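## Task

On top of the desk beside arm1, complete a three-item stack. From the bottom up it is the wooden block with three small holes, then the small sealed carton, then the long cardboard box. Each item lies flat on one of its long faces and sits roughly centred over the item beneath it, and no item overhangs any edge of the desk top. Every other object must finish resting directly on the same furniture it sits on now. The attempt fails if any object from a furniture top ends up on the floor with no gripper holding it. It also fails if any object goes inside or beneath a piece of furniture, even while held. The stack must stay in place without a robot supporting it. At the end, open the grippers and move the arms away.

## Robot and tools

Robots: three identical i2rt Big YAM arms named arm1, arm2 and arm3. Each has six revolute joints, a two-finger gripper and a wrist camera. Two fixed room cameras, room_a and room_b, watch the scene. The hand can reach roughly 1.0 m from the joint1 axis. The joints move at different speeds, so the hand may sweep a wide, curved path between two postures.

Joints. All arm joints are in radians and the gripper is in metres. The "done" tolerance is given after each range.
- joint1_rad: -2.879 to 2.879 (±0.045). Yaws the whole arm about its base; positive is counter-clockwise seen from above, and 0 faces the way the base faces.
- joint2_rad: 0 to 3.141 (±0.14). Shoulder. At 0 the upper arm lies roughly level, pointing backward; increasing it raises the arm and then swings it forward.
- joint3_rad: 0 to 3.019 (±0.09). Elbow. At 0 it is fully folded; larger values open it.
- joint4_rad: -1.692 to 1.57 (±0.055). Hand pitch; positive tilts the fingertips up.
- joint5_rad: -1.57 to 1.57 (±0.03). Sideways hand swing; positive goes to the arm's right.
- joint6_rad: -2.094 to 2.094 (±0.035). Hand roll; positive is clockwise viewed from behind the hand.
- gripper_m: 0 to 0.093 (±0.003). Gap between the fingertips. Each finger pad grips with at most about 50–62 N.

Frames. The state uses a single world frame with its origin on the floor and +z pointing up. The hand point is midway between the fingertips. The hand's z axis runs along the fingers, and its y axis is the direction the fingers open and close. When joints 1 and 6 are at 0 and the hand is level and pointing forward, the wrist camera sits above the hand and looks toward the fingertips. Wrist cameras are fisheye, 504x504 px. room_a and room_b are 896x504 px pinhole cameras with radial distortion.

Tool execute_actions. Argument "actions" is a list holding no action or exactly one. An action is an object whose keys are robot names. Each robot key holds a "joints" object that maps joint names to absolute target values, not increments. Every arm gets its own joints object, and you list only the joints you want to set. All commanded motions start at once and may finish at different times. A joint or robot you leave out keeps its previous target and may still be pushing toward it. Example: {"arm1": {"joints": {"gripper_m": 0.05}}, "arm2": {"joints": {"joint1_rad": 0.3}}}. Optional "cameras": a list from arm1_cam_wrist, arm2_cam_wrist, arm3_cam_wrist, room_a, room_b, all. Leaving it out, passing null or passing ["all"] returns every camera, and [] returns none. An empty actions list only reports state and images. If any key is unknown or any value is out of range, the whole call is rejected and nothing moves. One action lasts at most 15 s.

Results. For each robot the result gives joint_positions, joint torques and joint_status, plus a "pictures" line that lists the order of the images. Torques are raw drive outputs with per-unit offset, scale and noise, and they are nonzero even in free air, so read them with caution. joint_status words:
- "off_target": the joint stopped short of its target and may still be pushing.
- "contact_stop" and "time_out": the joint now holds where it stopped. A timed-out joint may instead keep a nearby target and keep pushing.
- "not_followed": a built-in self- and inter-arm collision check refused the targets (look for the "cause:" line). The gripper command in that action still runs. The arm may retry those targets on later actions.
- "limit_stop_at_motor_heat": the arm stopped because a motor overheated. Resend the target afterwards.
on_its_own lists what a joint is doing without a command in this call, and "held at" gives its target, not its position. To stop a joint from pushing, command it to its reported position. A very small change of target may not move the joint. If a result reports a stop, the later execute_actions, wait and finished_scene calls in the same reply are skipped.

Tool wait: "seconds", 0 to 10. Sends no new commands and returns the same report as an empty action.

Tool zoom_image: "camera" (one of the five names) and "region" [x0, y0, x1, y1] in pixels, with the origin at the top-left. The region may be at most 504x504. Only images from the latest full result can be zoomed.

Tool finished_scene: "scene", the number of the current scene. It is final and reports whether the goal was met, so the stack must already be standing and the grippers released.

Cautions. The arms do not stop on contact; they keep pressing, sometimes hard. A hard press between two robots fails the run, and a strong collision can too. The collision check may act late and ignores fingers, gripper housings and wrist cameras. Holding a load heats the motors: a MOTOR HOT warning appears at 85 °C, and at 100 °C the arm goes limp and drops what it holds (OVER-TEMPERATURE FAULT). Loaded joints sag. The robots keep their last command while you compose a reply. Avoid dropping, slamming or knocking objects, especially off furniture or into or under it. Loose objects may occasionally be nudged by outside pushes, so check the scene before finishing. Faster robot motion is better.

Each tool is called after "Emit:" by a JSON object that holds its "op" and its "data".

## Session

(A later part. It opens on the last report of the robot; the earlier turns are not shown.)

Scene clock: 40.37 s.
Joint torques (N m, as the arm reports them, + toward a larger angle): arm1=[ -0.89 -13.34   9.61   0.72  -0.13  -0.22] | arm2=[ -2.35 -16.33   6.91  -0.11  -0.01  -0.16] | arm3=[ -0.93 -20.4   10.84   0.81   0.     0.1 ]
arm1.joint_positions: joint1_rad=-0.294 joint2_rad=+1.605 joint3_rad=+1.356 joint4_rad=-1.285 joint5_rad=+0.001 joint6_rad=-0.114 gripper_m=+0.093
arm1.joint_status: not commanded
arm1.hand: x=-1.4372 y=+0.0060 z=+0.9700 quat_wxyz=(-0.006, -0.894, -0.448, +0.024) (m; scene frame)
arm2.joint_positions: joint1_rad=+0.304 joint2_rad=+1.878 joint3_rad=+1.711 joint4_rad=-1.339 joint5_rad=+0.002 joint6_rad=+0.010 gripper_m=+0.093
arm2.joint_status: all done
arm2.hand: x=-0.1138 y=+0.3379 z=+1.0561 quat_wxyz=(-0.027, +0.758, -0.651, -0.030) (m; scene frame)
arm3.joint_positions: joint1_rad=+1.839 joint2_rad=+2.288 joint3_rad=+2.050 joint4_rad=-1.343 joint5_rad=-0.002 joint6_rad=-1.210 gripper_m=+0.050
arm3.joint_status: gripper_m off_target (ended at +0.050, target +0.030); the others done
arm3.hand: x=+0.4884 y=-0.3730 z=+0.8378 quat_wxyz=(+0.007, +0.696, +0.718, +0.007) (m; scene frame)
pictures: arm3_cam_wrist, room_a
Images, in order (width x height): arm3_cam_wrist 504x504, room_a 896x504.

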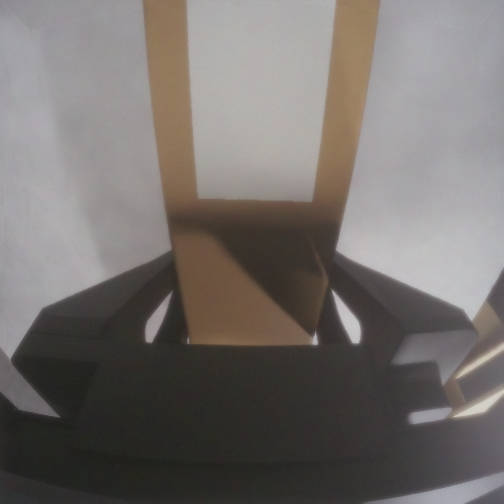

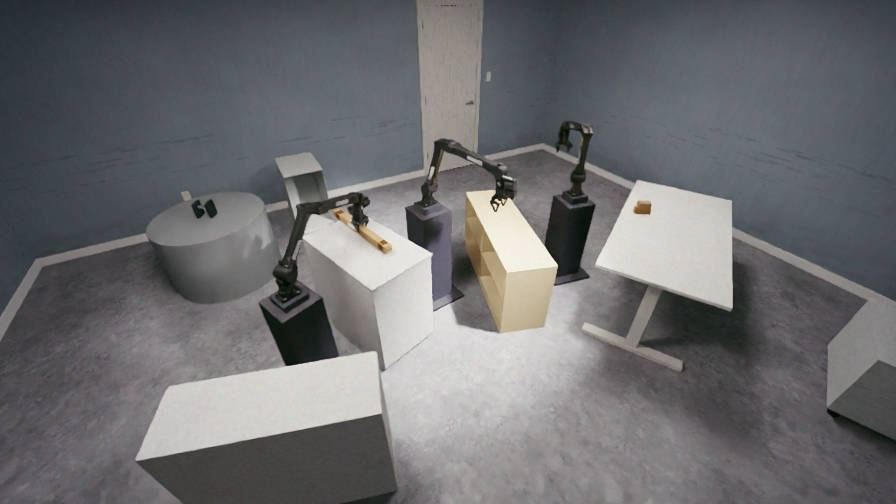

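Emit:
{"op": "execute_actions", "data": {"actions": [{"arm3":{"joints":{"joint2_rad":2.35,"joint4_rad":-1.31,"gripper_m":0.03}}}], "cameras": ["arm3_cam_wrist","room_a"]}}

Scene clock: 41.30 s.
Joint torques (N m, as the arm reports them, + toward a larger angle): arm1=[ -0.88 -13.33   9.59   0.72  -0.13  -0.21] | arm2=[ -2.22 -16.09   7.03   0.02  -0.04  -0.15] | arm3=[ -0.92 -22.2   10.73   0.75   0.     0.1 ]
arm1.joint_positions: joint1_rad=-0.294 joint2_rad=+1.605 joint3_rad=+1.356 joint4_rad=-1.285 joint5_rad=+0.001 joint6_rad=-0.114 gripper_m=+0.093
arm1.joint_status: not commanded
arm1.hand: x=-1.4372 y=+0.0060 z=+0.9700 quat_wxyz=(-0.006, -0.894, -0.448, +0.024) (m; scene frame)
arm2.joint_positions: joint1_rad=+0.304 joint2_rad=+1.878 joint3_rad=+1.711 joint4_rad=-1.339 joint5_rad=+0.002 joint6_rad=+0.010 gripper_m=+0.093
arm2.joint_status: not commanded
arm2.hand: x=-0.1138 y=+0.3379 z=+1.0561 quat_wxyz=(-0.027, +0.758, -0.651, -0.030) (m; scene frame)
arm3.joint_positions: joint1_rad=+1.839 joint2_rad=+2.323 joint3_rad=+2.050 joint4_rad=-1.328 joint5_rad=-0.002 joint6_rad=-1.210 gripper_m=+0.050
arm3.joint_status: gripper_m off_target (ended at +0.050, target +0.030); the others done
arm3.hand: x=+0.4887 y=-0.3730 z=+0.8142 quat_wxyz=(+0.011, +0.696, +0.718, +0.016) (m; scene frame)
pictures: arm3_cam_wrist, room_a
Images, in order (width x height): arm3_cam_wrist 504x504, room_a 896x504.

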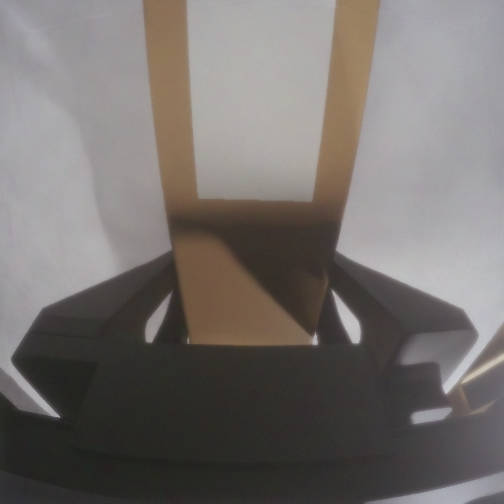

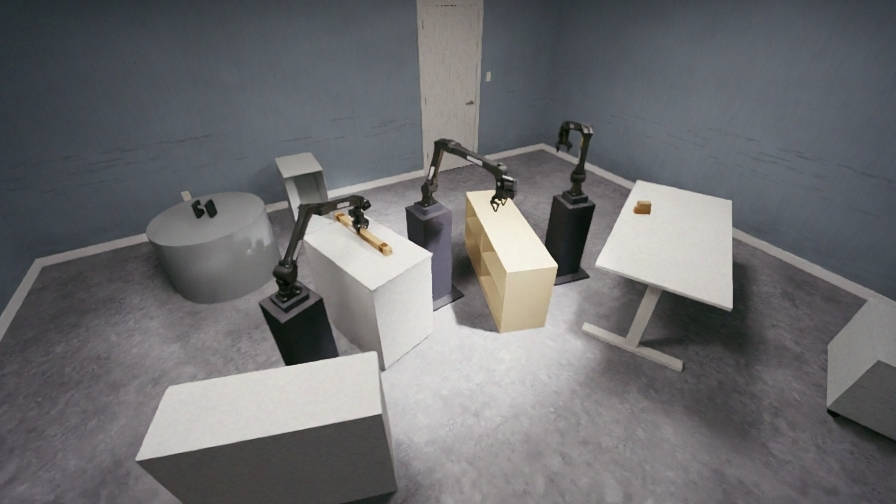

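Emit:
{"op": "zoom_image", "data": {"camera": "room_a", "region": [290, 180, 450, 300]}}

Region (290, 180, 450, 300) of room_a's 896x504 image, scaled by 3.150, with more detail than that image has; it fills the top 378 rows of this view, and the rest is white.

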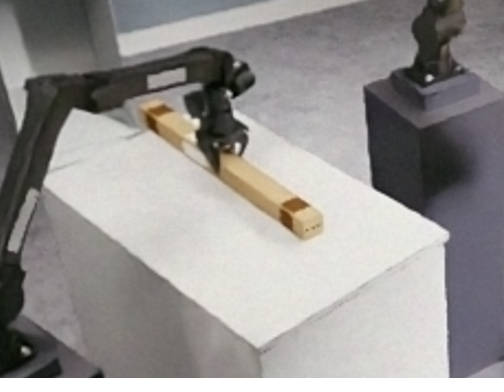

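Emit:
{"op": "execute_actions", "data": {"actions": [{"arm3":{"joints":{"joint2_rad":2.375,"joint4_rad":-1.295,"gripper_m":0.03}}}], "cameras": ["arm3_cam_wrist","room_a"]}}

Scene clock: 42.70 s.
Joint torques (N m, as the arm reports them, + toward a larger angle): arm1=[ -0.86 -13.35   9.6    0.72  -0.13  -0.21] | arm2=[ -2.21 -16.24   7.01  -0.05  -0.03  -0.13] | arm3=[ -0.92 -20.18  10.71   0.77  -0.04   0.09]
arm1.joint_positions: joint1_rad=-0.294 joint2_rad=+1.605 joint3_rad=+1.356 joint4_rad=-1.285 joint5_rad=+0.001 joint6_rad=-0.114 gripper_m=+0.093
arm1.joint_status: not commanded
arm1.hand: x=-1.4372 y=+0.0060 z=+0.9700 quat_wxyz=(-0.006, -0.894, -0.448, +0.024) (m; scene frame)
arm2.joint_positions: joint1_rad=+0.304 joint2_rad=+1.878 joint3_rad=+1.711 joint4_rad=-1.339 joint5_rad=+0.002 joint6_rad=+0.010 gripper_m=+0.093
arm2.joint_status: not commanded
arm2.hand: x=-0.1138 y=+0.3379 z=+1.0561 quat_wxyz=(-0.027, +0.758, -0.651, -0.030) (m; scene frame)
arm3.joint_positions: joint1_rad=+1.839 joint2_rad=+2.329 joint3_rad=+2.050 joint4_rad=-1.312 joint5_rad=-0.001 joint6_rad=-1.210 gripper_m=+0.050
arm3.joint_status: gripper_m off_target (ended at +0.050, target +0.030); the others done
arm3.hand: x=+0.4857 y=-0.3741 z=+0.8103 quat_wxyz=(+0.008, +0.696, +0.718, +0.012) (m; scene frame)
pictures: arm3_cam_wrist, room_a
Images, in order (width x height): arm3_cam_wrist 504x504, room_a 896x504.

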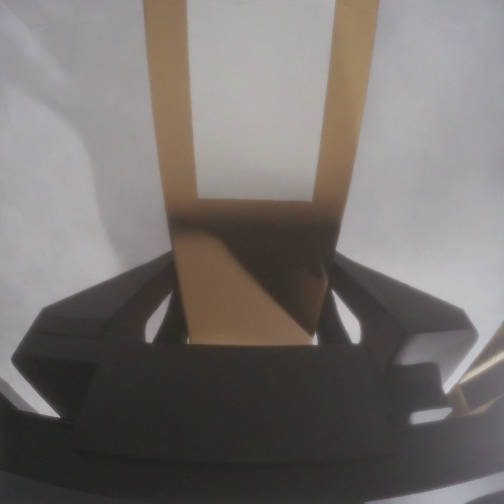

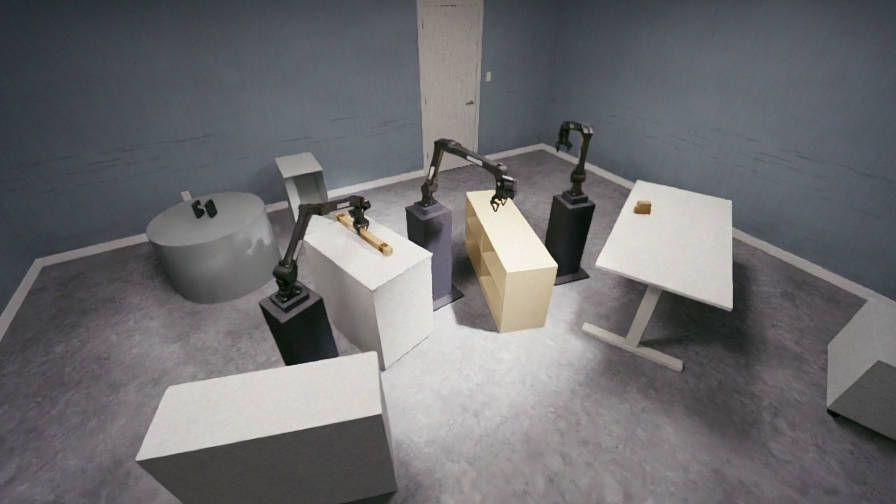

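Emit:
{"op": "execute_actions", "data": {"actions": [{"arm3":{"joints":{"joint2_rad":2.345,"gripper_m":0.085}}}], "cameras": ["arm3_cam_wrist"]}}

Emit:
{"op": "execute_actions", "data": {"actions": [{"arm3":{"joints":{"joint2_rad":2.10,"joint4_rad":-1.40}},"arm2":{"joints":{"joint1_rad":0.0}},"arm1":{"joints":{"joint1_rad":0.2}}}], "cameras": ["arm3_cam_wrist","room_a"]}}

Scene clock: 43.57 s.
Joint torques (N m, as the arm reports them, + toward a larger angle): arm1=[ -0.87 -13.35   9.59   0.73  -0.13  -0.21] | arm2=[ -2.24 -16.48   7.03  -0.04   0.01  -0.13] | arm3=[ -0.77 -23.01  10.92   0.79  -0.04   0.09]
arm1.joint_positions: joint1_rad=-0.294 joint2_rad=+1.605 joint3_rad=+1.356 joint4_rad=-1.285 joint5_rad=+0.001 joint6_rad=-0.114 gripper_m=+0.093
arm1.joint_status: not commanded
arm1.hand: x=-1.4372 y=+0.0060 z=+0.9700 quat_wxyz=(-0.006, -0.894, -0.448, +0.024) (m; scene frame)
arm2.joint_positions: joint1_rad=+0.304 joint2_rad=+1.878 joint3_rad=+1.711 joint4_rad=-1.339 joint5_rad=+0.002 joint6_rad=+0.010 gripper_m=+0.093
arm2.joint_status: not commanded
arm2.hand: x=-0.1138 y=+0.3379 z=+1.0561 quat_wxyz=(-0.027, +0.758, -0.651, -0.030) (m; scene frame)
arm3.joint_positions: joint1_rad=+1.839 joint2_rad=+2.329 joint3_rad=+2.050 joint4_rad=-1.312 joint5_rad=-0.001 joint6_rad=-1.210 gripper_m=+0.085
arm3.joint_status: all done
arm3.hand: x=+0.4857 y=-0.3741 z=+0.8103 quat_wxyz=(+0.008, +0.696, +0.718, +0.012) (m; scene frame)
pictures: arm3_cam_wrist
Images, in order (width x height): arm3_cam_wrist 504x504.

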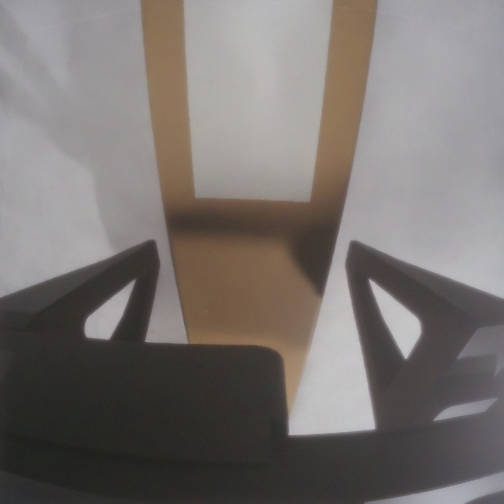

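Scene clock: 44.97 s.
Joint torques (N m, as the arm reports them, + toward a larger angle): arm1=[ -1.06 -13.39   9.58   0.7   -0.09  -0.21] | arm2=[ -1.98 -16.45   7.01  -0.04  -0.01  -0.15] | arm3=[ -0.91 -19.71  11.33  -0.27  -0.04   0.11]
arm1.joint_positions: joint1_rad=+0.208 joint2_rad=+1.605 joint3_rad=+1.356 joint4_rad=-1.285 joint5_rad=+0.000 joint6_rad=-0.115 gripper_m=+0.093
arm1.joint_status: all done
arm1.hand: x=-1.2279 y=-0.1102 z=+0.9682 quat_wxyz=(-0.009, -0.755, -0.656, +0.022) (m; scene frame)
arm2.joint_positions: joint1_rad=+0.003 joint2_rad=+1.878 joint3_rad=+1.711 joint4_rad=-1.339 joint5_rad=+0.002 joint6_rad=+0.010 gripper_m=+0.093
arm2.joint_status: all done
arm2.hand: x=+0.0642 y=+0.3394 z=+1.0559 quat_wxyz=(-0.030, +0.651, -0.758, -0.027) (m; scene frame)
arm3.joint_positions: joint1_rad=+1.839 joint2_rad=+2.074 joint3_rad=+2.052 joint4_rad=-1.382 joint5_rad=-0.001 joint6_rad=-1.210 gripper_m=+0.085
arm3.joint_status: all done
arm3.hand: x=+0.4907 y=-0.3712 z=+0.9809 quat_wxyz=(-0.029, +0.694, +0.716, -0.074) (m; scene frame)
pictures: arm3_cam_wrist, room_a
Images, in order (width x height): arm3_cam_wrist 504x504, room_a 896x504.

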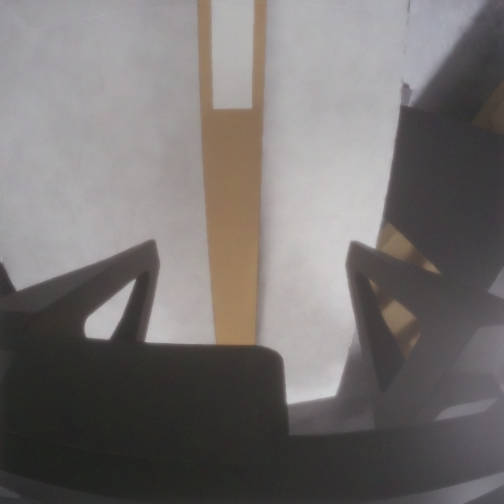

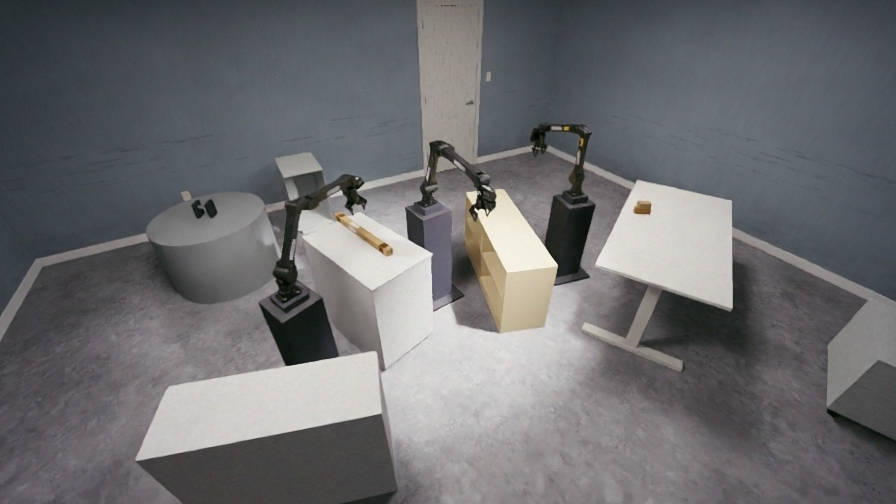

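Emit:
{"op": "execute_actions", "data": {"actions": [{"arm3":{"joints":{"joint1_rad":2.8,"joint2_rad":1.8,"joint3_rad":1.6}},"arm2":{"joints":{"joint1_rad":-1.65,"joint2_rad":1.86,"joint3_rad":1.265,"joint4_rad":-0.965,"joint6_rad":1.33,"gripper_m":0.085}},"arm1":{"joints":{"joint1_rad":0.5}}}], "cameras": ["arm2_cam_wrist","room_a"]}}

Scene clock: 49.50 s.
Joint torques (N m, as the arm reports them, + toward a larger angle): arm1=[ -0.93 -13.45   9.56   0.71  -0.08  -0.2 ] | arm2=[ -0.67 -17.38   5.33   0.4    0.14   0.04] | arm3=[ -0.97 -15.47  10.45  -0.56  -0.01   0.09]
arm1.joint_positions: joint1_rad=+0.505 joint2_rad=+1.605 joint3_rad=+1.356 joint4_rad=-1.285 joint5_rad=+0.000 joint6_rad=-0.115 gripper_m=+0.093
arm1.joint_status: all done
arm1.hand: x=-1.0859 y=-0.1254 z=+0.9666 quat_wxyz=(-0.010, -0.649, -0.760, +0.020) (m; scene frame)
arm2.joint_positions: joint1_rad=-1.658 joint2_rad=+1.870 joint3_rad=+1.278 joint4_rad=-0.968 joint5_rad=+0.001 joint6_rad=+1.317 gripper_m=+0.085
arm2.joint_status: all done
arm2.hand: x=+0.4839 y=-0.3653 z=+0.8959 quat_wxyz=(+0.001, -0.699, -0.715, -0.007) (m; scene frame)
arm3.joint_positions: joint1_rad=+2.805 joint2_rad=+1.786 joint3_rad=+1.599 joint4_rad=-1.383 joint5_rad=-0.002 joint6_rad=-1.209 gripper_m=+0.085
arm3.joint_status: all done
arm3.hand: x=+1.0102 y=-0.6410 z=+0.9768 quat_wxyz=(+0.006, +0.283, +0.959, +0.000) (m; scene frame)
pictures: arm2_cam_wrist, room_a
Images, in order (width x height): arm2_cam_wrist 504x504, room_a 896x504.

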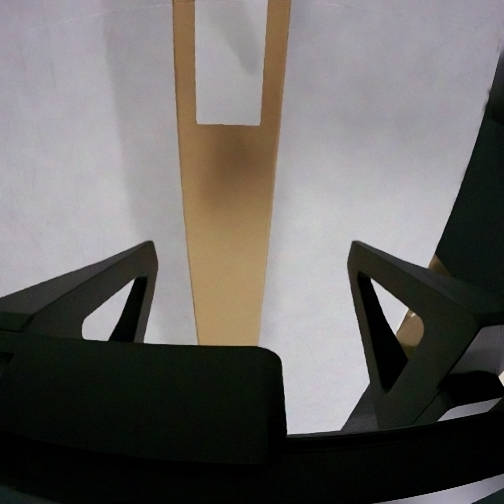

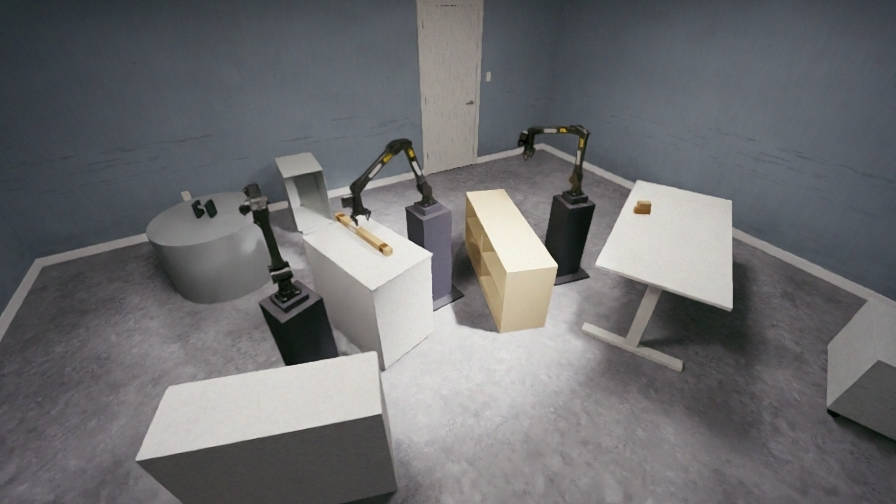

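Emit:
{"op": "execute_actions", "data": {"actions": [{"arm2":{"joints":{"joint2_rad":2.04,"joint3_rad":1.255,"joint4_rad":-0.78}},"arm3":{"joints":{"joint1_rad":2.8}}}], "cameras": ["arm2_cam_wrist"]}}

Scene clock: 51.13 s.
Joint torques (N m, as the arm reports them, + toward a larger angle): arm1=[ -0.9  -13.44   9.56   0.69  -0.08  -0.2 ] | arm2=[ -0.92 -16.95   4.91   0.59   0.14   0.08] | arm3=[ -0.88 -15.78  10.2   -0.55  -0.01   0.09]
arm1.joint_positions: joint1_rad=+0.505 joint2_rad=+1.605 joint3_rad=+1.356 joint4_rad=-1.285 joint5_rad=+0.000 joint6_rad=-0.115 gripper_m=+0.093
arm1.joint_status: not commanded
arm1.hand: x=-1.0859 y=-0.1254 z=+0.9666 quat_wxyz=(-0.010, -0.649, -0.760, +0.020) (m; scene frame)
arm2.joint_positions: joint1_rad=-1.658 joint2_rad=+2.039 joint3_rad=+1.260 joint4_rad=-0.790 joint5_rad=+0.000 joint6_rad=+1.318 gripper_m=+0.085
arm2.joint_status: all done
arm2.hand: x=+0.4914 y=-0.3655 z=+0.8063 quat_wxyz=(+0.005, -0.699, -0.715, -0.005) (m; scene frame)
arm3.joint_positions: joint1_rad=+2.805 joint2_rad=+1.786 joint3_rad=+1.599 joint4_rad=-1.383 joint5_rad=-0.002 joint6_rad=-1.209 gripper_m=+0.085
arm3.joint_status: all done
arm3.hand: x=+1.0102 y=-0.6410 z=+0.9768 quat_wxyz=(+0.006, +0.283, +0.959, +0.000) (m; scene frame)
pictures: arm2_cam_wrist
Images, in order (width x height): arm2_cam_wrist 504x504.

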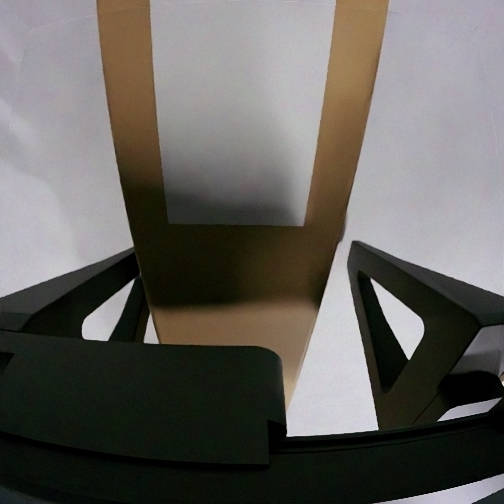

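Emit:
{"op": "execute_actions", "data": {"actions": [{"arm2":{"joints":{"gripper_m":0.03}}}], "cameras": ["arm2_cam_wrist"]}}

Scene clock: 52.37 s.
Joint torques (N m, as the arm reports them, + toward a larger angle): arm1=[ -0.92 -13.44   9.57   0.7   -0.08  -0.2 ] | arm2=[ -0.96 -17.24   5.03   0.65   0.16   0.05] | arm3=[ -0.89 -15.76  10.21  -0.55  -0.01   0.09]
arm1.joint_positions: joint1_rad=+0.505 joint2_rad=+1.605 joint3_rad=+1.356 joint4_rad=-1.285 joint5_rad=+0.000 joint6_rad=-0.115 gripper_m=+0.093
arm1.joint_status: not commanded
arm1.hand: x=-1.0859 y=-0.1254 z=+0.9666 quat_wxyz=(-0.010, -0.649, -0.760, +0.020) (m; scene frame)
arm2.joint_positions: joint1_rad=-1.658 joint2_rad=+2.039 joint3_rad=+1.260 joint4_rad=-0.790 joint5_rad=+0.000 joint6_rad=+1.320 gripper_m=+0.049
arm2.joint_status: gripper_m off_target (ended at +0.049, target +0.030)
arm2.hand: x=+0.4914 y=-0.3655 z=+0.8063 quat_wxyz=(+0.005, -0.700, -0.714, -0.005) (m; scene frame)
arm3.joint_positions: joint1_rad=+2.805 joint2_rad=+1.786 joint3_rad=+1.599 joint4_rad=-1.383 joint5_rad=-0.002 joint6_rad=-1.209 gripper_m=+0.085
arm3.joint_status: not commanded
arm3.hand: x=+1.0102 y=-0.6410 z=+0.9768 quat_wxyz=(+0.006, +0.283, +0.959, +0.000) (m; scene frame)
pictures: arm2_cam_wrist
Images, in order (width x height): arm2_cam_wrist 504x504.

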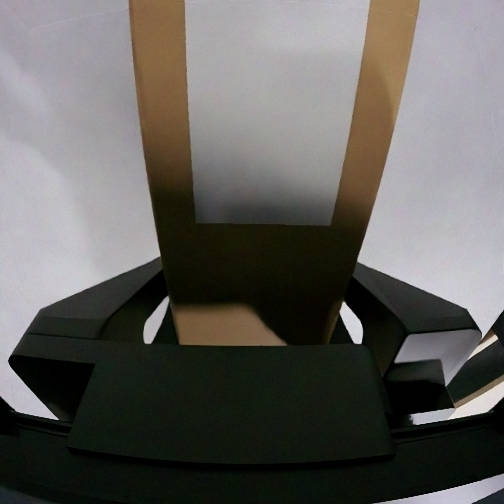

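Emit:
{"op": "execute_actions", "data": {"actions": [{"arm2":{"joints":{"joint2_rad":1.86,"joint4_rad":-0.82,"gripper_m":0.03}},"arm1":{"joints":{"joint1_rad":0.3}}}], "cameras": ["arm2_cam_wrist"]}}

Scene clock: 54.63 s.
Joint torques (N m, as the arm reports them, + toward a larger angle): arm1=[ -0.01 -13.42   9.57   0.7   -0.08  -0.2 ] | arm2=[ -1.13 -16.06   6.52   0.12   0.15   0.04] | arm3=[ -0.91 -15.76  10.19  -0.55  -0.01   0.08]
arm1.joint_positions: joint1_rad=+0.294 joint2_rad=+1.605 joint3_rad=+1.356 joint4_rad=-1.285 joint5_rad=+0.000 joint6_rad=-0.115 gripper_m=+0.093
arm1.joint_status: all done
arm1.hand: x=-1.1873 y=-0.1189 z=+0.9678 quat_wxyz=(-0.009, -0.726, -0.688, +0.021) (m; scene frame)
arm2.joint_positions: joint1_rad=-1.658 joint2_rad=+1.848 joint3_rad=+1.254 joint4_rad=-0.812 joint5_rad=+0.000 joint6_rad=+1.320 gripper_m=+0.049
arm2.joint_status: gripper_m off_target (ended at +0.049, target +0.030); the others done
arm2.hand: x=+0.5132 y=-0.3720 z=+0.9026 quat_wxyz=(-0.065, -0.698, -0.711, -0.047) (m; scene frame)
arm3.joint_positions: joint1_rad=+2.805 joint2_rad=+1.786 joint3_rad=+1.599 joint4_rad=-1.383 joint5_rad=-0.002 joint6_rad=-1.209 gripper_m=+0.085
arm3.joint_status: not commanded
arm3.hand: x=+1.0102 y=-0.6410 z=+0.9768 quat_wxyz=(+0.006, +0.283, +0.959, +0.000) (m; scene frame)
pictures: arm2_cam_wrist
Images, in order (width x height): arm2_cam_wrist 504x504.

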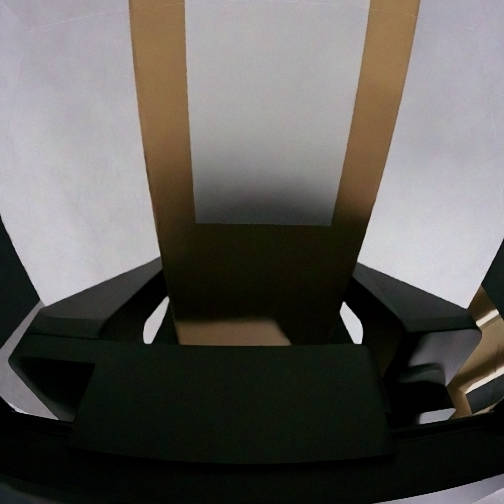

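Emit:
{"op": "execute_actions", "data": {"actions": [{"arm2":{"joints":{"joint1_rad":1.39,"joint2_rad":1.93,"joint3_rad":2.0,"joint4_rad":-1.6,"joint6_rad":1.87,"gripper_m":0.03}},"arm3":{"joints":{"joint1_rad":2.0}}}], "cameras": ["arm2_cam_wrist","room_a"]}}

Scene clock: 58.43 s.
Joint torques (N m, as the arm reports them, + toward a larger angle): arm1=[ -0.03 -13.39   9.58   0.71  -0.08  -0.2 ] | arm2=[ -2.83 -21.09  10.7   -0.42   0.23   0.07] | arm3=[  0.01 -15.83  10.18  -0.55  -0.12   0.09]
arm1.joint_positions: joint1_rad=+0.294 joint2_rad=+1.605 joint3_rad=+1.356 joint4_rad=-1.285 joint5_rad=+0.000 joint6_rad=-0.115 gripper_m=+0.093
arm1.joint_status: not commanded
arm1.hand: x=-1.1873 y=-0.1189 z=+0.9678 quat_wxyz=(-0.009, -0.726, -0.688, +0.021) (m; scene frame)
arm2.joint_positions: joint1_rad=+1.398 joint2_rad=+1.947 joint3_rad=+1.950 joint4_rad=-1.588 joint5_rad=-0.001 joint6_rad=+1.856 gripper_m=+0.050
arm2.joint_status: gripper_m off_target (ended at +0.050, target +0.030); the others done
arm2.hand: x=-0.5923 y=-0.0612 z=+1.1017 quat_wxyz=(-0.007, +0.466, -0.885, -0.001) (m; scene frame)
arm3.joint_positions: joint1_rad=+1.991 joint2_rad=+1.786 joint3_rad=+1.599 joint4_rad=-1.383 joint5_rad=+0.001 joint6_rad=-1.209 gripper_m=+0.085
arm3.joint_status: all done
arm3.hand: x=+0.6594 y=-0.3904 z=+0.9732 quat_wxyz=(+0.003, +0.640, +0.769, +0.002) (m; scene frame)
pictures: arm2_cam_wrist, room_a
Images, in order (width x height): arm2_cam_wrist 504x504, room_a 896x504.

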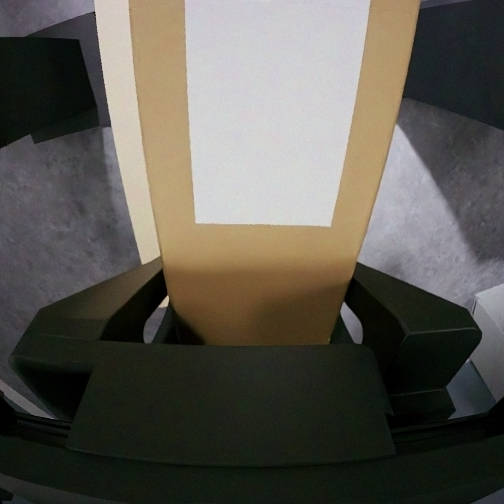

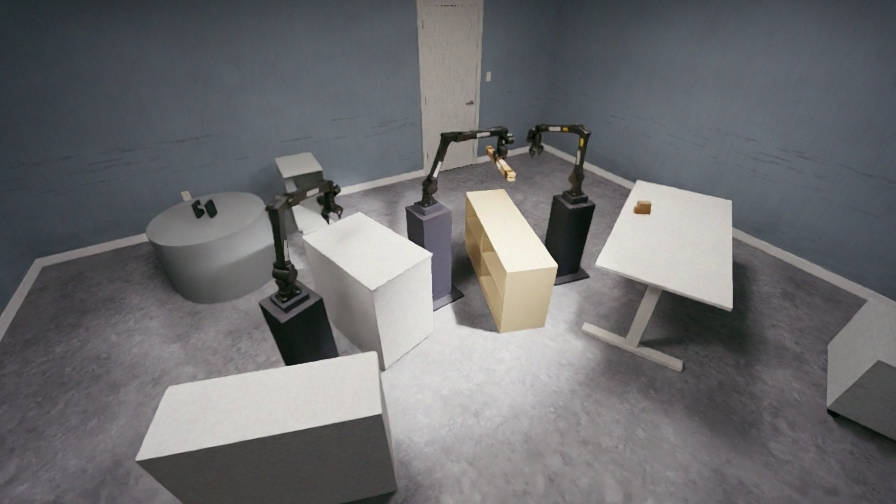

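Emit:
{"op": "execute_actions", "data": {"actions": [{"arm2":{"joints":{"joint2_rad":2.60,"joint3_rad":2.155,"joint4_rad":-1.085,"gripper_m":0.03}}}], "cameras": ["arm2_cam_wrist","room_a","room_b"]}}

Scene clock: 60.70 s.
Joint torques (N m, as the arm reports them, + toward a larger angle): arm1=[ -0.02 -13.38   9.57   0.71  -0.08  -0.2 ] | arm2=[ -2.74 -26.18   8.46   0.69   0.23   0.07] | arm3=[ -0.02 -15.91  10.19  -0.57  -0.11   0.08]
arm1.joint_positions: joint1_rad=+0.294 joint2_rad=+1.605 joint3_rad=+1.356 joint4_rad=-1.285 joint5_rad=+0.000 joint6_rad=-0.115 gripper_m=+0.093
arm1.joint_status: not commanded
arm1.hand: x=-1.1873 y=-0.1189 z=+0.9678 quat_wxyz=(-0.009, -0.726, -0.688, +0.021) (m; scene frame)
arm2.joint_positions: joint1_rad=+1.398 joint2_rad=+2.620 joint3_rad=+2.127 joint4_rad=-1.096 joint5_rad=-0.001 joint6_rad=+1.858 gripper_m=+0.050
arm2.joint_status: gripper_m off_target (ended at +0.050, target +0.030); the others done
arm2.hand: x=-0.7009 y=-0.0204 z=+0.7235 quat_wxyz=(-0.008, +0.465, -0.885, +0.000) (m; scene frame)
arm3.joint_positions: joint1_rad=+1.991 joint2_rad=+1.786 joint3_rad=+1.599 joint4_rad=-1.383 joint5_rad=+0.001 joint6_rad=-1.209 gripper_m=+0.085
arm3.joint_status: not commanded
arm3.hand: x=+0.6594 y=-0.3904 z=+0.9732 quat_wxyz=(+0.003, +0.640, +0.769, +0.002) (m; scene frame)
pictures: arm2_cam_wrist, room_a, room_b
Images, in order (width x height): arm2_cam_wrist 504x504, room_a 896x504, room_b 896x504.

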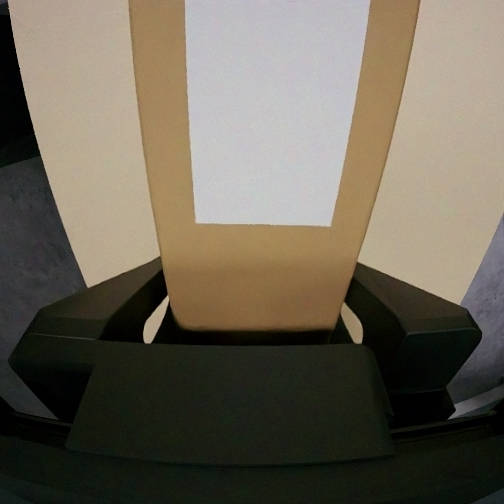

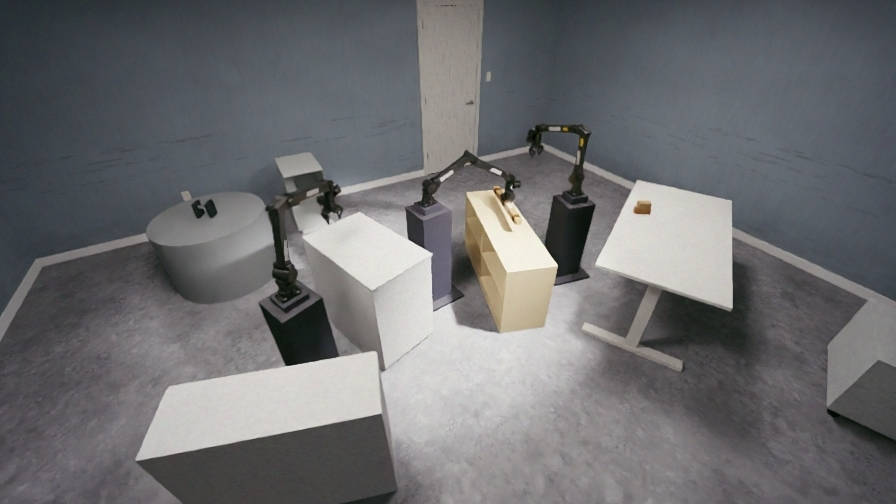

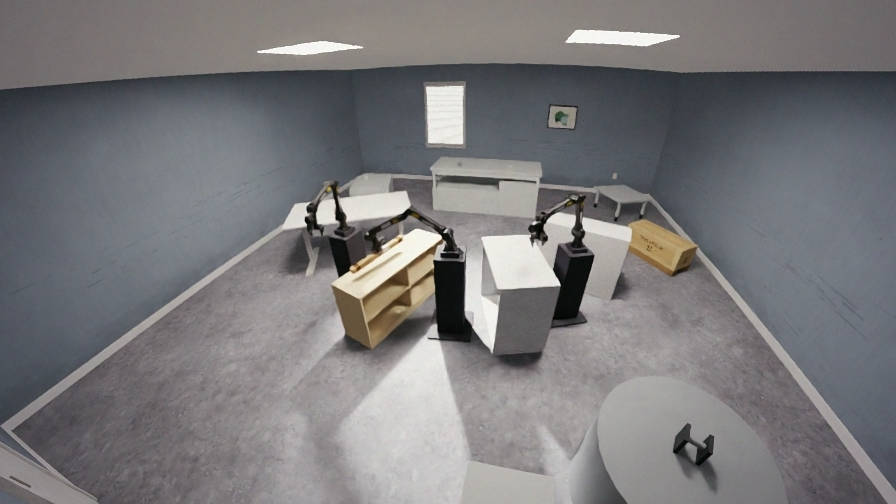

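Emit:
{"op": "execute_actions", "data": {"actions": [{"arm2":{"joints":{"joint2_rad":2.70,"joint4_rad":-1.015,"gripper_m":0.03}}}], "cameras": ["arm2_cam_wrist","room_b"]}}

Scene clock: 62.47 s.
Joint torques (N m, as the arm reports them, + toward a larger angle): arm1=[ -0.03 -13.4    9.58   0.71  -0.08  -0.2 ] | arm2=[ -3.07 -23.11   8.04   0.67   0.24   0.07] | arm3=[ -0.05 -15.88  10.15  -0.58  -0.12   0.09]
arm1.joint_positions: joint1_rad=+0.294 joint2_rad=+1.605 joint3_rad=+1.356 joint4_rad=-1.285 joint5_rad=+0.000 joint6_rad=-0.115 gripper_m=+0.093
arm1.joint_status: not commanded
arm1.hand: x=-1.1873 y=-0.1189 z=+0.9678 quat_wxyz=(-0.009, -0.726, -0.688, +0.021) (m; scene frame)
arm2.joint_positions: joint1_rad=+1.398 joint2_rad=+2.689 joint3_rad=+2.127 joint4_rad=-1.026 joint5_rad=-0.001 joint6_rad=+1.858 gripper_m=+0.050
arm2.joint_status: gripper_m off_target (ended at +0.050, target +0.030); the others done
arm2.hand: x=-0.6960 y=-0.0213 z=+0.6749 quat_wxyz=(-0.008, +0.465, -0.885, +0.000) (m; scene frame)
arm3.joint_positions: joint1_rad=+1.991 joint2_rad=+1.786 joint3_rad=+1.599 joint4_rad=-1.383 joint5_rad=+0.001 joint6_rad=-1.209 gripper_m=+0.085
arm3.joint_status: not commanded
arm3.hand: x=+0.6594 y=-0.3904 z=+0.9732 quat_wxyz=(+0.003, +0.640, +0.769, +0.002) (m; scene frame)
pictures: arm2_cam_wrist, room_b
Images, in order (width x height): arm2_cam_wrist 504x504, room_b 896x504.

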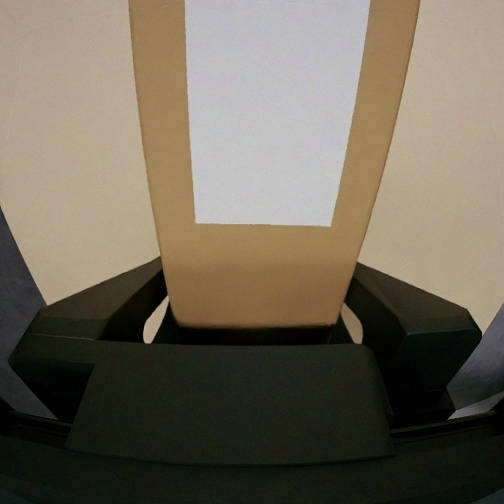

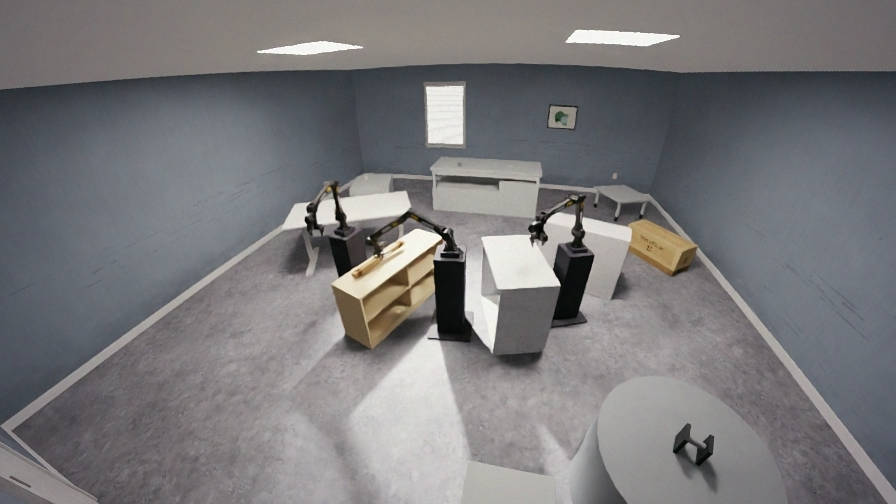

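Emit:
{"op": "execute_actions", "data": {"actions": [{"arm2":{"joints":{"joint2_rad":2.73,"joint4_rad":-0.995,"gripper_m":0.03}}}], "cameras": ["arm2_cam_wrist","room_b"]}}

Scene clock: 63.57 s.
Joint torques (N m, as the arm reports them, + toward a larger angle): arm1=[  0.   -13.4    9.58   0.7   -0.09  -0.2 ] | arm2=[ -2.89 -21.91   8.1    0.68   0.23   0.06] | arm3=[ -0.04 -15.87  10.18  -0.56  -0.12   0.09]
arm1.joint_positions: joint1_rad=+0.294 joint2_rad=+1.605 joint3_rad=+1.356 joint4_rad=-1.285 joint5_rad=+0.000 joint6_rad=-0.115 gripper_m=+0.093
arm1.joint_status: not commanded
arm1.hand: x=-1.1873 y=-0.1189 z=+0.9678 quat_wxyz=(-0.009, -0.726, -0.688, +0.021) (m; scene frame)
arm2.joint_positions: joint1_rad=+1.398 joint2_rad=+2.702 joint3_rad=+2.127 joint4_rad=-1.007 joint5_rad=-0.001 joint6_rad=+1.858 gripper_m=+0.050
arm2.joint_status: gripper_m off_target (ended at +0.050, target +0.030); the others done
arm2.hand: x=-0.6960 y=-0.0212 z=+0.6658 quat_wxyz=(-0.006, +0.465, -0.885, -0.002) (m; scene frame)
arm3.joint_positions: joint1_rad=+1.991 joint2_rad=+1.786 joint3_rad=+1.599 joint4_rad=-1.383 joint5_rad=+0.001 joint6_rad=-1.209 gripper_m=+0.085
arm3.joint_status: not commanded
arm3.hand: x=+0.6594 y=-0.3904 z=+0.9732 quat_wxyz=(+0.003, +0.640, +0.769, +0.002) (m; scene frame)
pictures: arm2_cam_wrist, room_b
Images, in order (width x height): arm2_cam_wrist 504x504, room_b 896x504.

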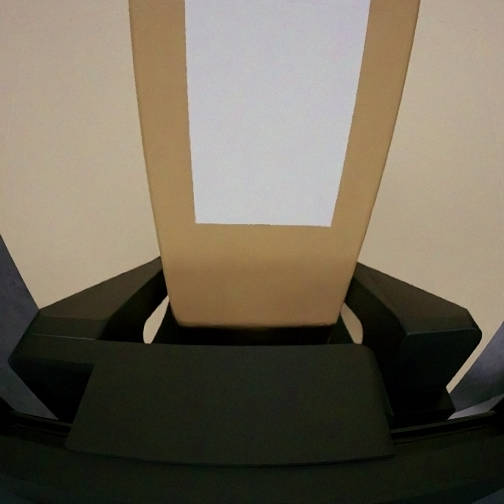

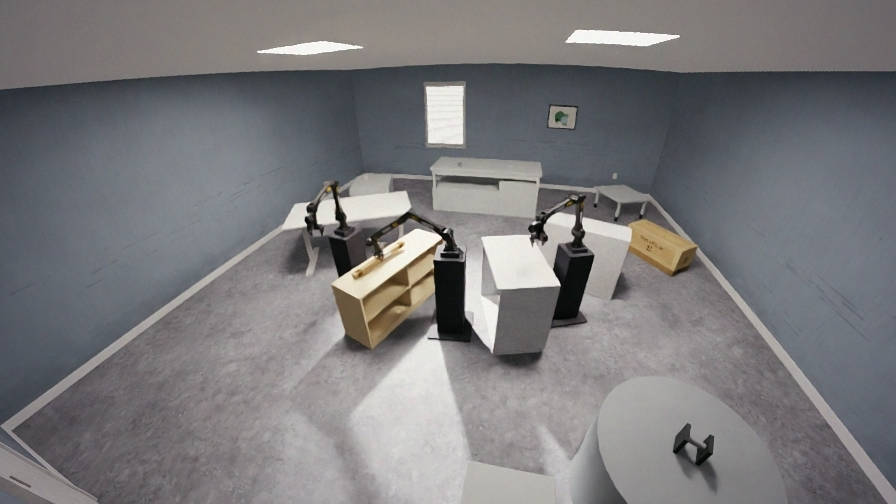

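Emit:
{"op": "execute_actions", "data": {"actions": [{"arm2":{"joints":{"joint2_rad":2.75,"joint4_rad":-0.98,"gripper_m":0.03}}}], "cameras": ["arm2_cam_wrist","room_b"]}}

Scene clock: 64.30 s.
Joint torques (N m, as the arm reports them, + toward a larger angle): arm1=[ -0.01 -13.41   9.57   0.7   -0.08  -0.2 ] | arm2=[ -2.95 -21.35   7.84   0.61   0.29   0.04] | arm3=[ -0.04 -15.82  10.19  -0.56  -0.11   0.08]
arm1.joint_positions: joint1_rad=+0.294 joint2_rad=+1.605 joint3_rad=+1.356 joint4_rad=-1.285 joint5_rad=+0.000 joint6_rad=-0.115 gripper_m=+0.093
arm1.joint_status: not commanded
arm1.hand: x=-1.1873 y=-0.1189 z=+0.9678 quat_wxyz=(-0.009, -0.726, -0.688, +0.021) (m; scene frame)
arm2.joint_positions: joint1_rad=+1.398 joint2_rad=+2.720 joint3_rad=+2.127 joint4_rad=-0.989 joint5_rad=-0.003 joint6_rad=+1.860 gripper_m=+0.049
arm2.joint_status: gripper_m off_target (ended at +0.049, target +0.030); the others done
arm2.hand: x=-0.6944 y=-0.0218 z=+0.6540 quat_wxyz=(-0.005, +0.464, -0.886, -0.002) (m; scene frame)
arm3.joint_positions: joint1_rad=+1.991 joint2_rad=+1.786 joint3_rad=+1.599 joint4_rad=-1.383 joint5_rad=+0.001 joint6_rad=-1.209 gripper_m=+0.085
arm3.joint_status: not commanded
arm3.hand: x=+0.6594 y=-0.3904 z=+0.9732 quat_wxyz=(+0.003, +0.640, +0.769, +0.002) (m; scene frame)
pictures: arm2_cam_wrist, room_b
Images, in order (width x height): arm2_cam_wrist 504x504, room_b 896x504.

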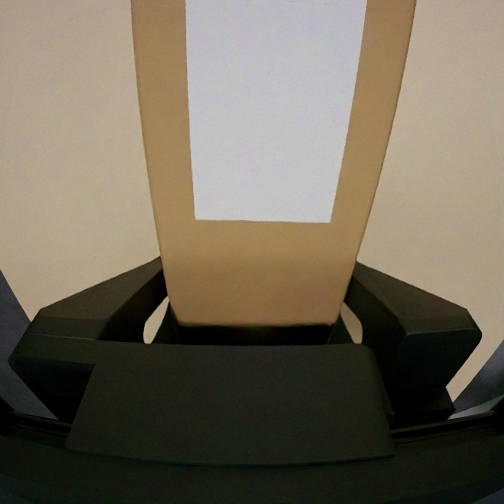

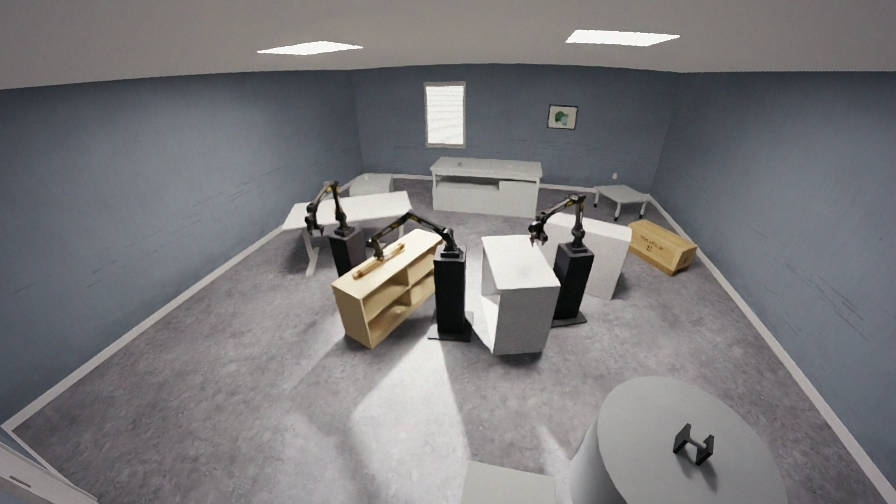

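Emit:
{"op": "execute_actions", "data": {"actions": [{"arm2":{"joints":{"joint2_rad":2.735,"gripper_m":0.085}}}], "cameras": ["arm2_cam_wrist"]}}

Emit:
{"op": "execute_actions", "data": {"actions": [{"arm2":{"joints":{"joint2_rad":2.45,"joint4_rad":-1.1}},"arm1":{"joints":{"joint6_rad":1.35,"joint1_rad":0.45}}}], "cameras": ["arm2_cam_wrist","room_b"]}}

Scene clock: 65.13 s.
Joint torques (N m, as the arm reports them, + toward a larger angle): arm1=[ -0.03 -13.41   9.57   0.71  -0.08  -0.2 ] | arm2=[ -2.6  -22.73   8.05   0.6    0.32   0.05] | arm3=[ -0.04 -15.87  10.18  -0.57  -0.11   0.08]
arm1.joint_positions: joint1_rad=+0.294 joint2_rad=+1.605 joint3_rad=+1.356 joint4_rad=-1.285 joint5_rad=+0.000 joint6_rad=-0.115 gripper_m=+0.093
arm1.joint_status: not commanded
arm1.hand: x=-1.1873 y=-0.1189 z=+0.9678 quat_wxyz=(-0.009, -0.726, -0.688, +0.021) (m; scene frame)
arm2.joint_positions: joint1_rad=+1.398 joint2_rad=+2.720 joint3_rad=+2.127 joint4_rad=-0.989 joint5_rad=-0.003 joint6_rad=+1.860 gripper_m=+0.085
arm2.joint_status: all done
arm2.hand: x=-0.6944 y=-0.0218 z=+0.6540 quat_wxyz=(-0.005, +0.464, -0.886, -0.002) (m; scene frame)
arm3.joint_positions: joint1_rad=+1.991 joint2_rad=+1.786 joint3_rad=+1.599 joint4_rad=-1.383 joint5_rad=+0.001 joint6_rad=-1.209 gripper_m=+0.085
arm3.joint_status: not commanded
arm3.hand: x=+0.6594 y=-0.3904 z=+0.9732 quat_wxyz=(+0.003, +0.640, +0.769, +0.002) (m; scene frame)
pictures: arm2_cam_wrist
Images, in order (width x height): arm2_cam_wrist 504x504.

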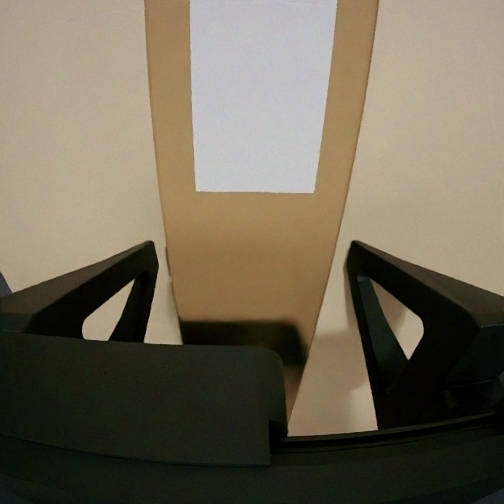

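Scene clock: 67.27 s.
Joint torques (N m, as the arm reports them, + toward a larger angle): arm1=[ -1.08 -13.33   9.51   0.63   0.03   0.07] | arm2=[ -2.93 -22.25   8.65   0.18   0.28   0.04] | arm3=[ -0.02 -15.84  10.18  -0.58  -0.11   0.08]
arm1.joint_positions: joint1_rad=+0.457 joint2_rad=+1.605 joint3_rad=+1.356 joint4_rad=-1.285 joint5_rad=+0.000 joint6_rad=+1.332 gripper_m=+0.093
arm1.joint_status: all done
arm1.hand: x=-1.1091 y=-0.1258 z=+0.9669 quat_wxyz=(-0.021, -0.993, -0.117, +0.008) (m; scene frame)
arm2.joint_positions: joint1_rad=+1.398 joint2_rad=+2.425 joint3_rad=+2.140 joint4_rad=-1.089 joint5_rad=-0.003 joint6_rad=+1.860 gripper_m=+0.085
arm2.joint_status: all done
arm2.hand: x=-0.7483 y=-0.0071 z=+0.8689 quat_wxyz=(+0.066, +0.462, -0.881, -0.076) (m; scene frame)
arm3.joint_positions: joint1_rad=+1.991 joint2_rad=+1.786 joint3_rad=+1.599 joint4_rad=-1.383 joint5_rad=+0.001 joint6_rad=-1.209 gripper_m=+0.085
arm3.joint_status: not commanded
arm3.hand: x=+0.6594 y=-0.3904 z=+0.9732 quat_wxyz=(+0.003, +0.640, +0.769, +0.002) (m; scene frame)
pictures: arm2_cam_wrist, room_b
Images, in order (width x height): arm2_cam_wrist 504x504, room_b 896x504.

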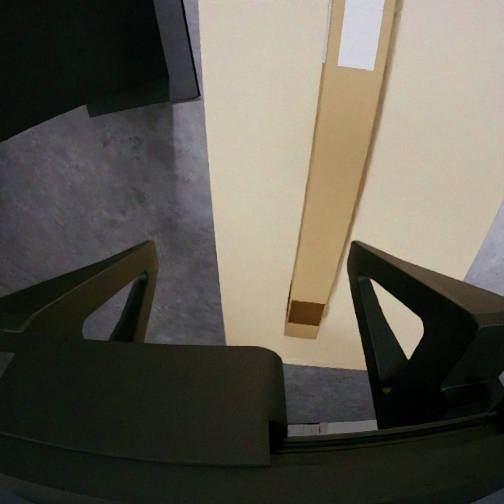

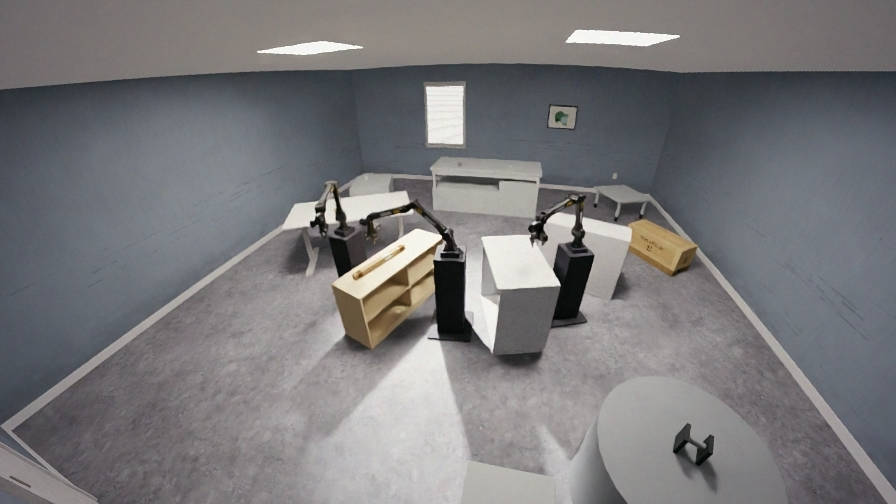

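Emit:
{"op": "execute_actions", "data": {"actions": [{"arm2":{"joints":{"joint1_rad":0.0,"joint2_rad":1.9,"joint3_rad":1.7,"joint4_rad":-1.35}},"arm1":{"joints":{"joint1_rad":1.274,"joint2_rad":1.84,"joint3_rad":1.52,"joint4_rad":-1.22,"joint6_rad":1.43,"gripper_m":0.085}}}], "cameras": ["arm1_cam_wrist","room_b"]}}

Scene clock: 70.63 s.
Joint torques (N m, as the arm reports them, + toward a larger angle): arm1=[ -1.18 -18.12  12.01   0.44   0.07   0.07] | arm2=[ -0.89 -16.71   6.93  -0.07   0.07   0.04] | arm3=[ -0.03 -15.87  10.18  -0.57  -0.12   0.09]
arm1.joint_positions: joint1_rad=+1.280 joint2_rad=+1.860 joint3_rad=+1.482 joint4_rad=-1.219 joint5_rad=-0.001 joint6_rad=+1.412 gripper_m=+0.085
arm1.joint_status: all done
arm1.hand: x=-0.7108 y=-0.0166 z=+0.8823 quat_wxyz=(+0.012, -0.883, -0.469, +0.010) (m; scene frame)
arm2.joint_positions: joint1_rad=-0.008 joint2_rad=+1.883 joint3_rad=+1.710 joint4_rad=-1.339 joint5_rad=+0.002 joint6_rad=+1.860 gripper_m=+0.085
arm2.joint_status: all done
arm2.hand: x=+0.0707 y=+0.3382 z=+1.0526 quat_wxyz=(+0.003, -0.218, -0.975, -0.037) (m; scene frame)
arm3.joint_positions: joint1_rad=+1.991 joint2_rad=+1.786 joint3_rad=+1.599 joint4_rad=-1.383 joint5_rad=+0.001 joint6_rad=-1.209 gripper_m=+0.085
arm3.joint_status: not commanded
arm3.hand: x=+0.6594 y=-0.3904 z=+0.9732 quat_wxyz=(+0.003, +0.640, +0.769, +0.002) (m; scene frame)
pictures: arm1_cam_wrist, room_b
Images, in order (width x height): arm1_cam_wrist 504x504, room_b 896x504.

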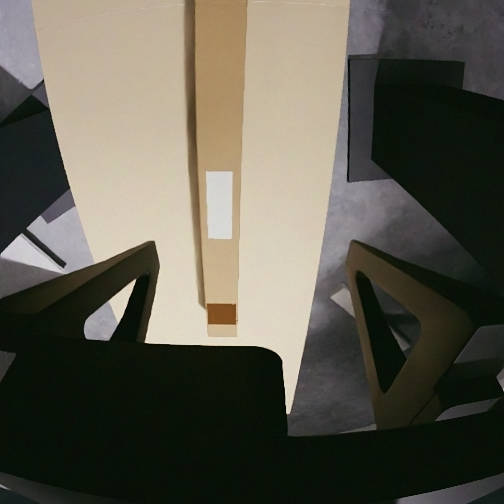

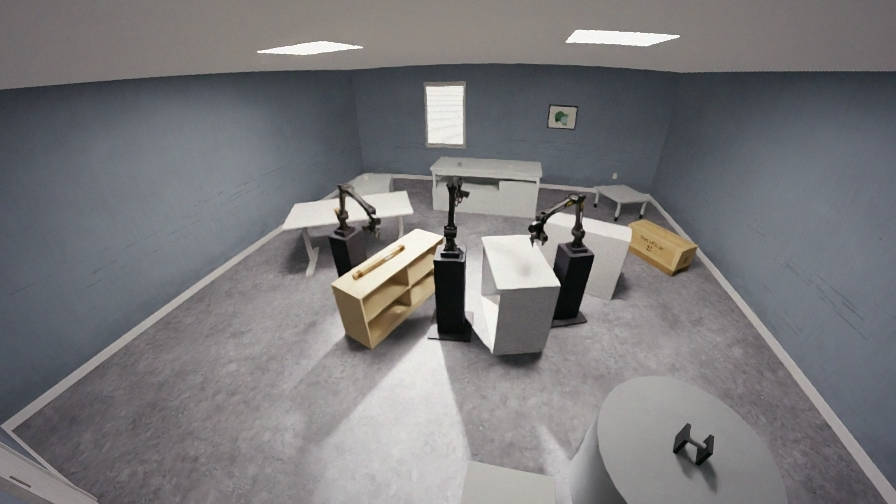

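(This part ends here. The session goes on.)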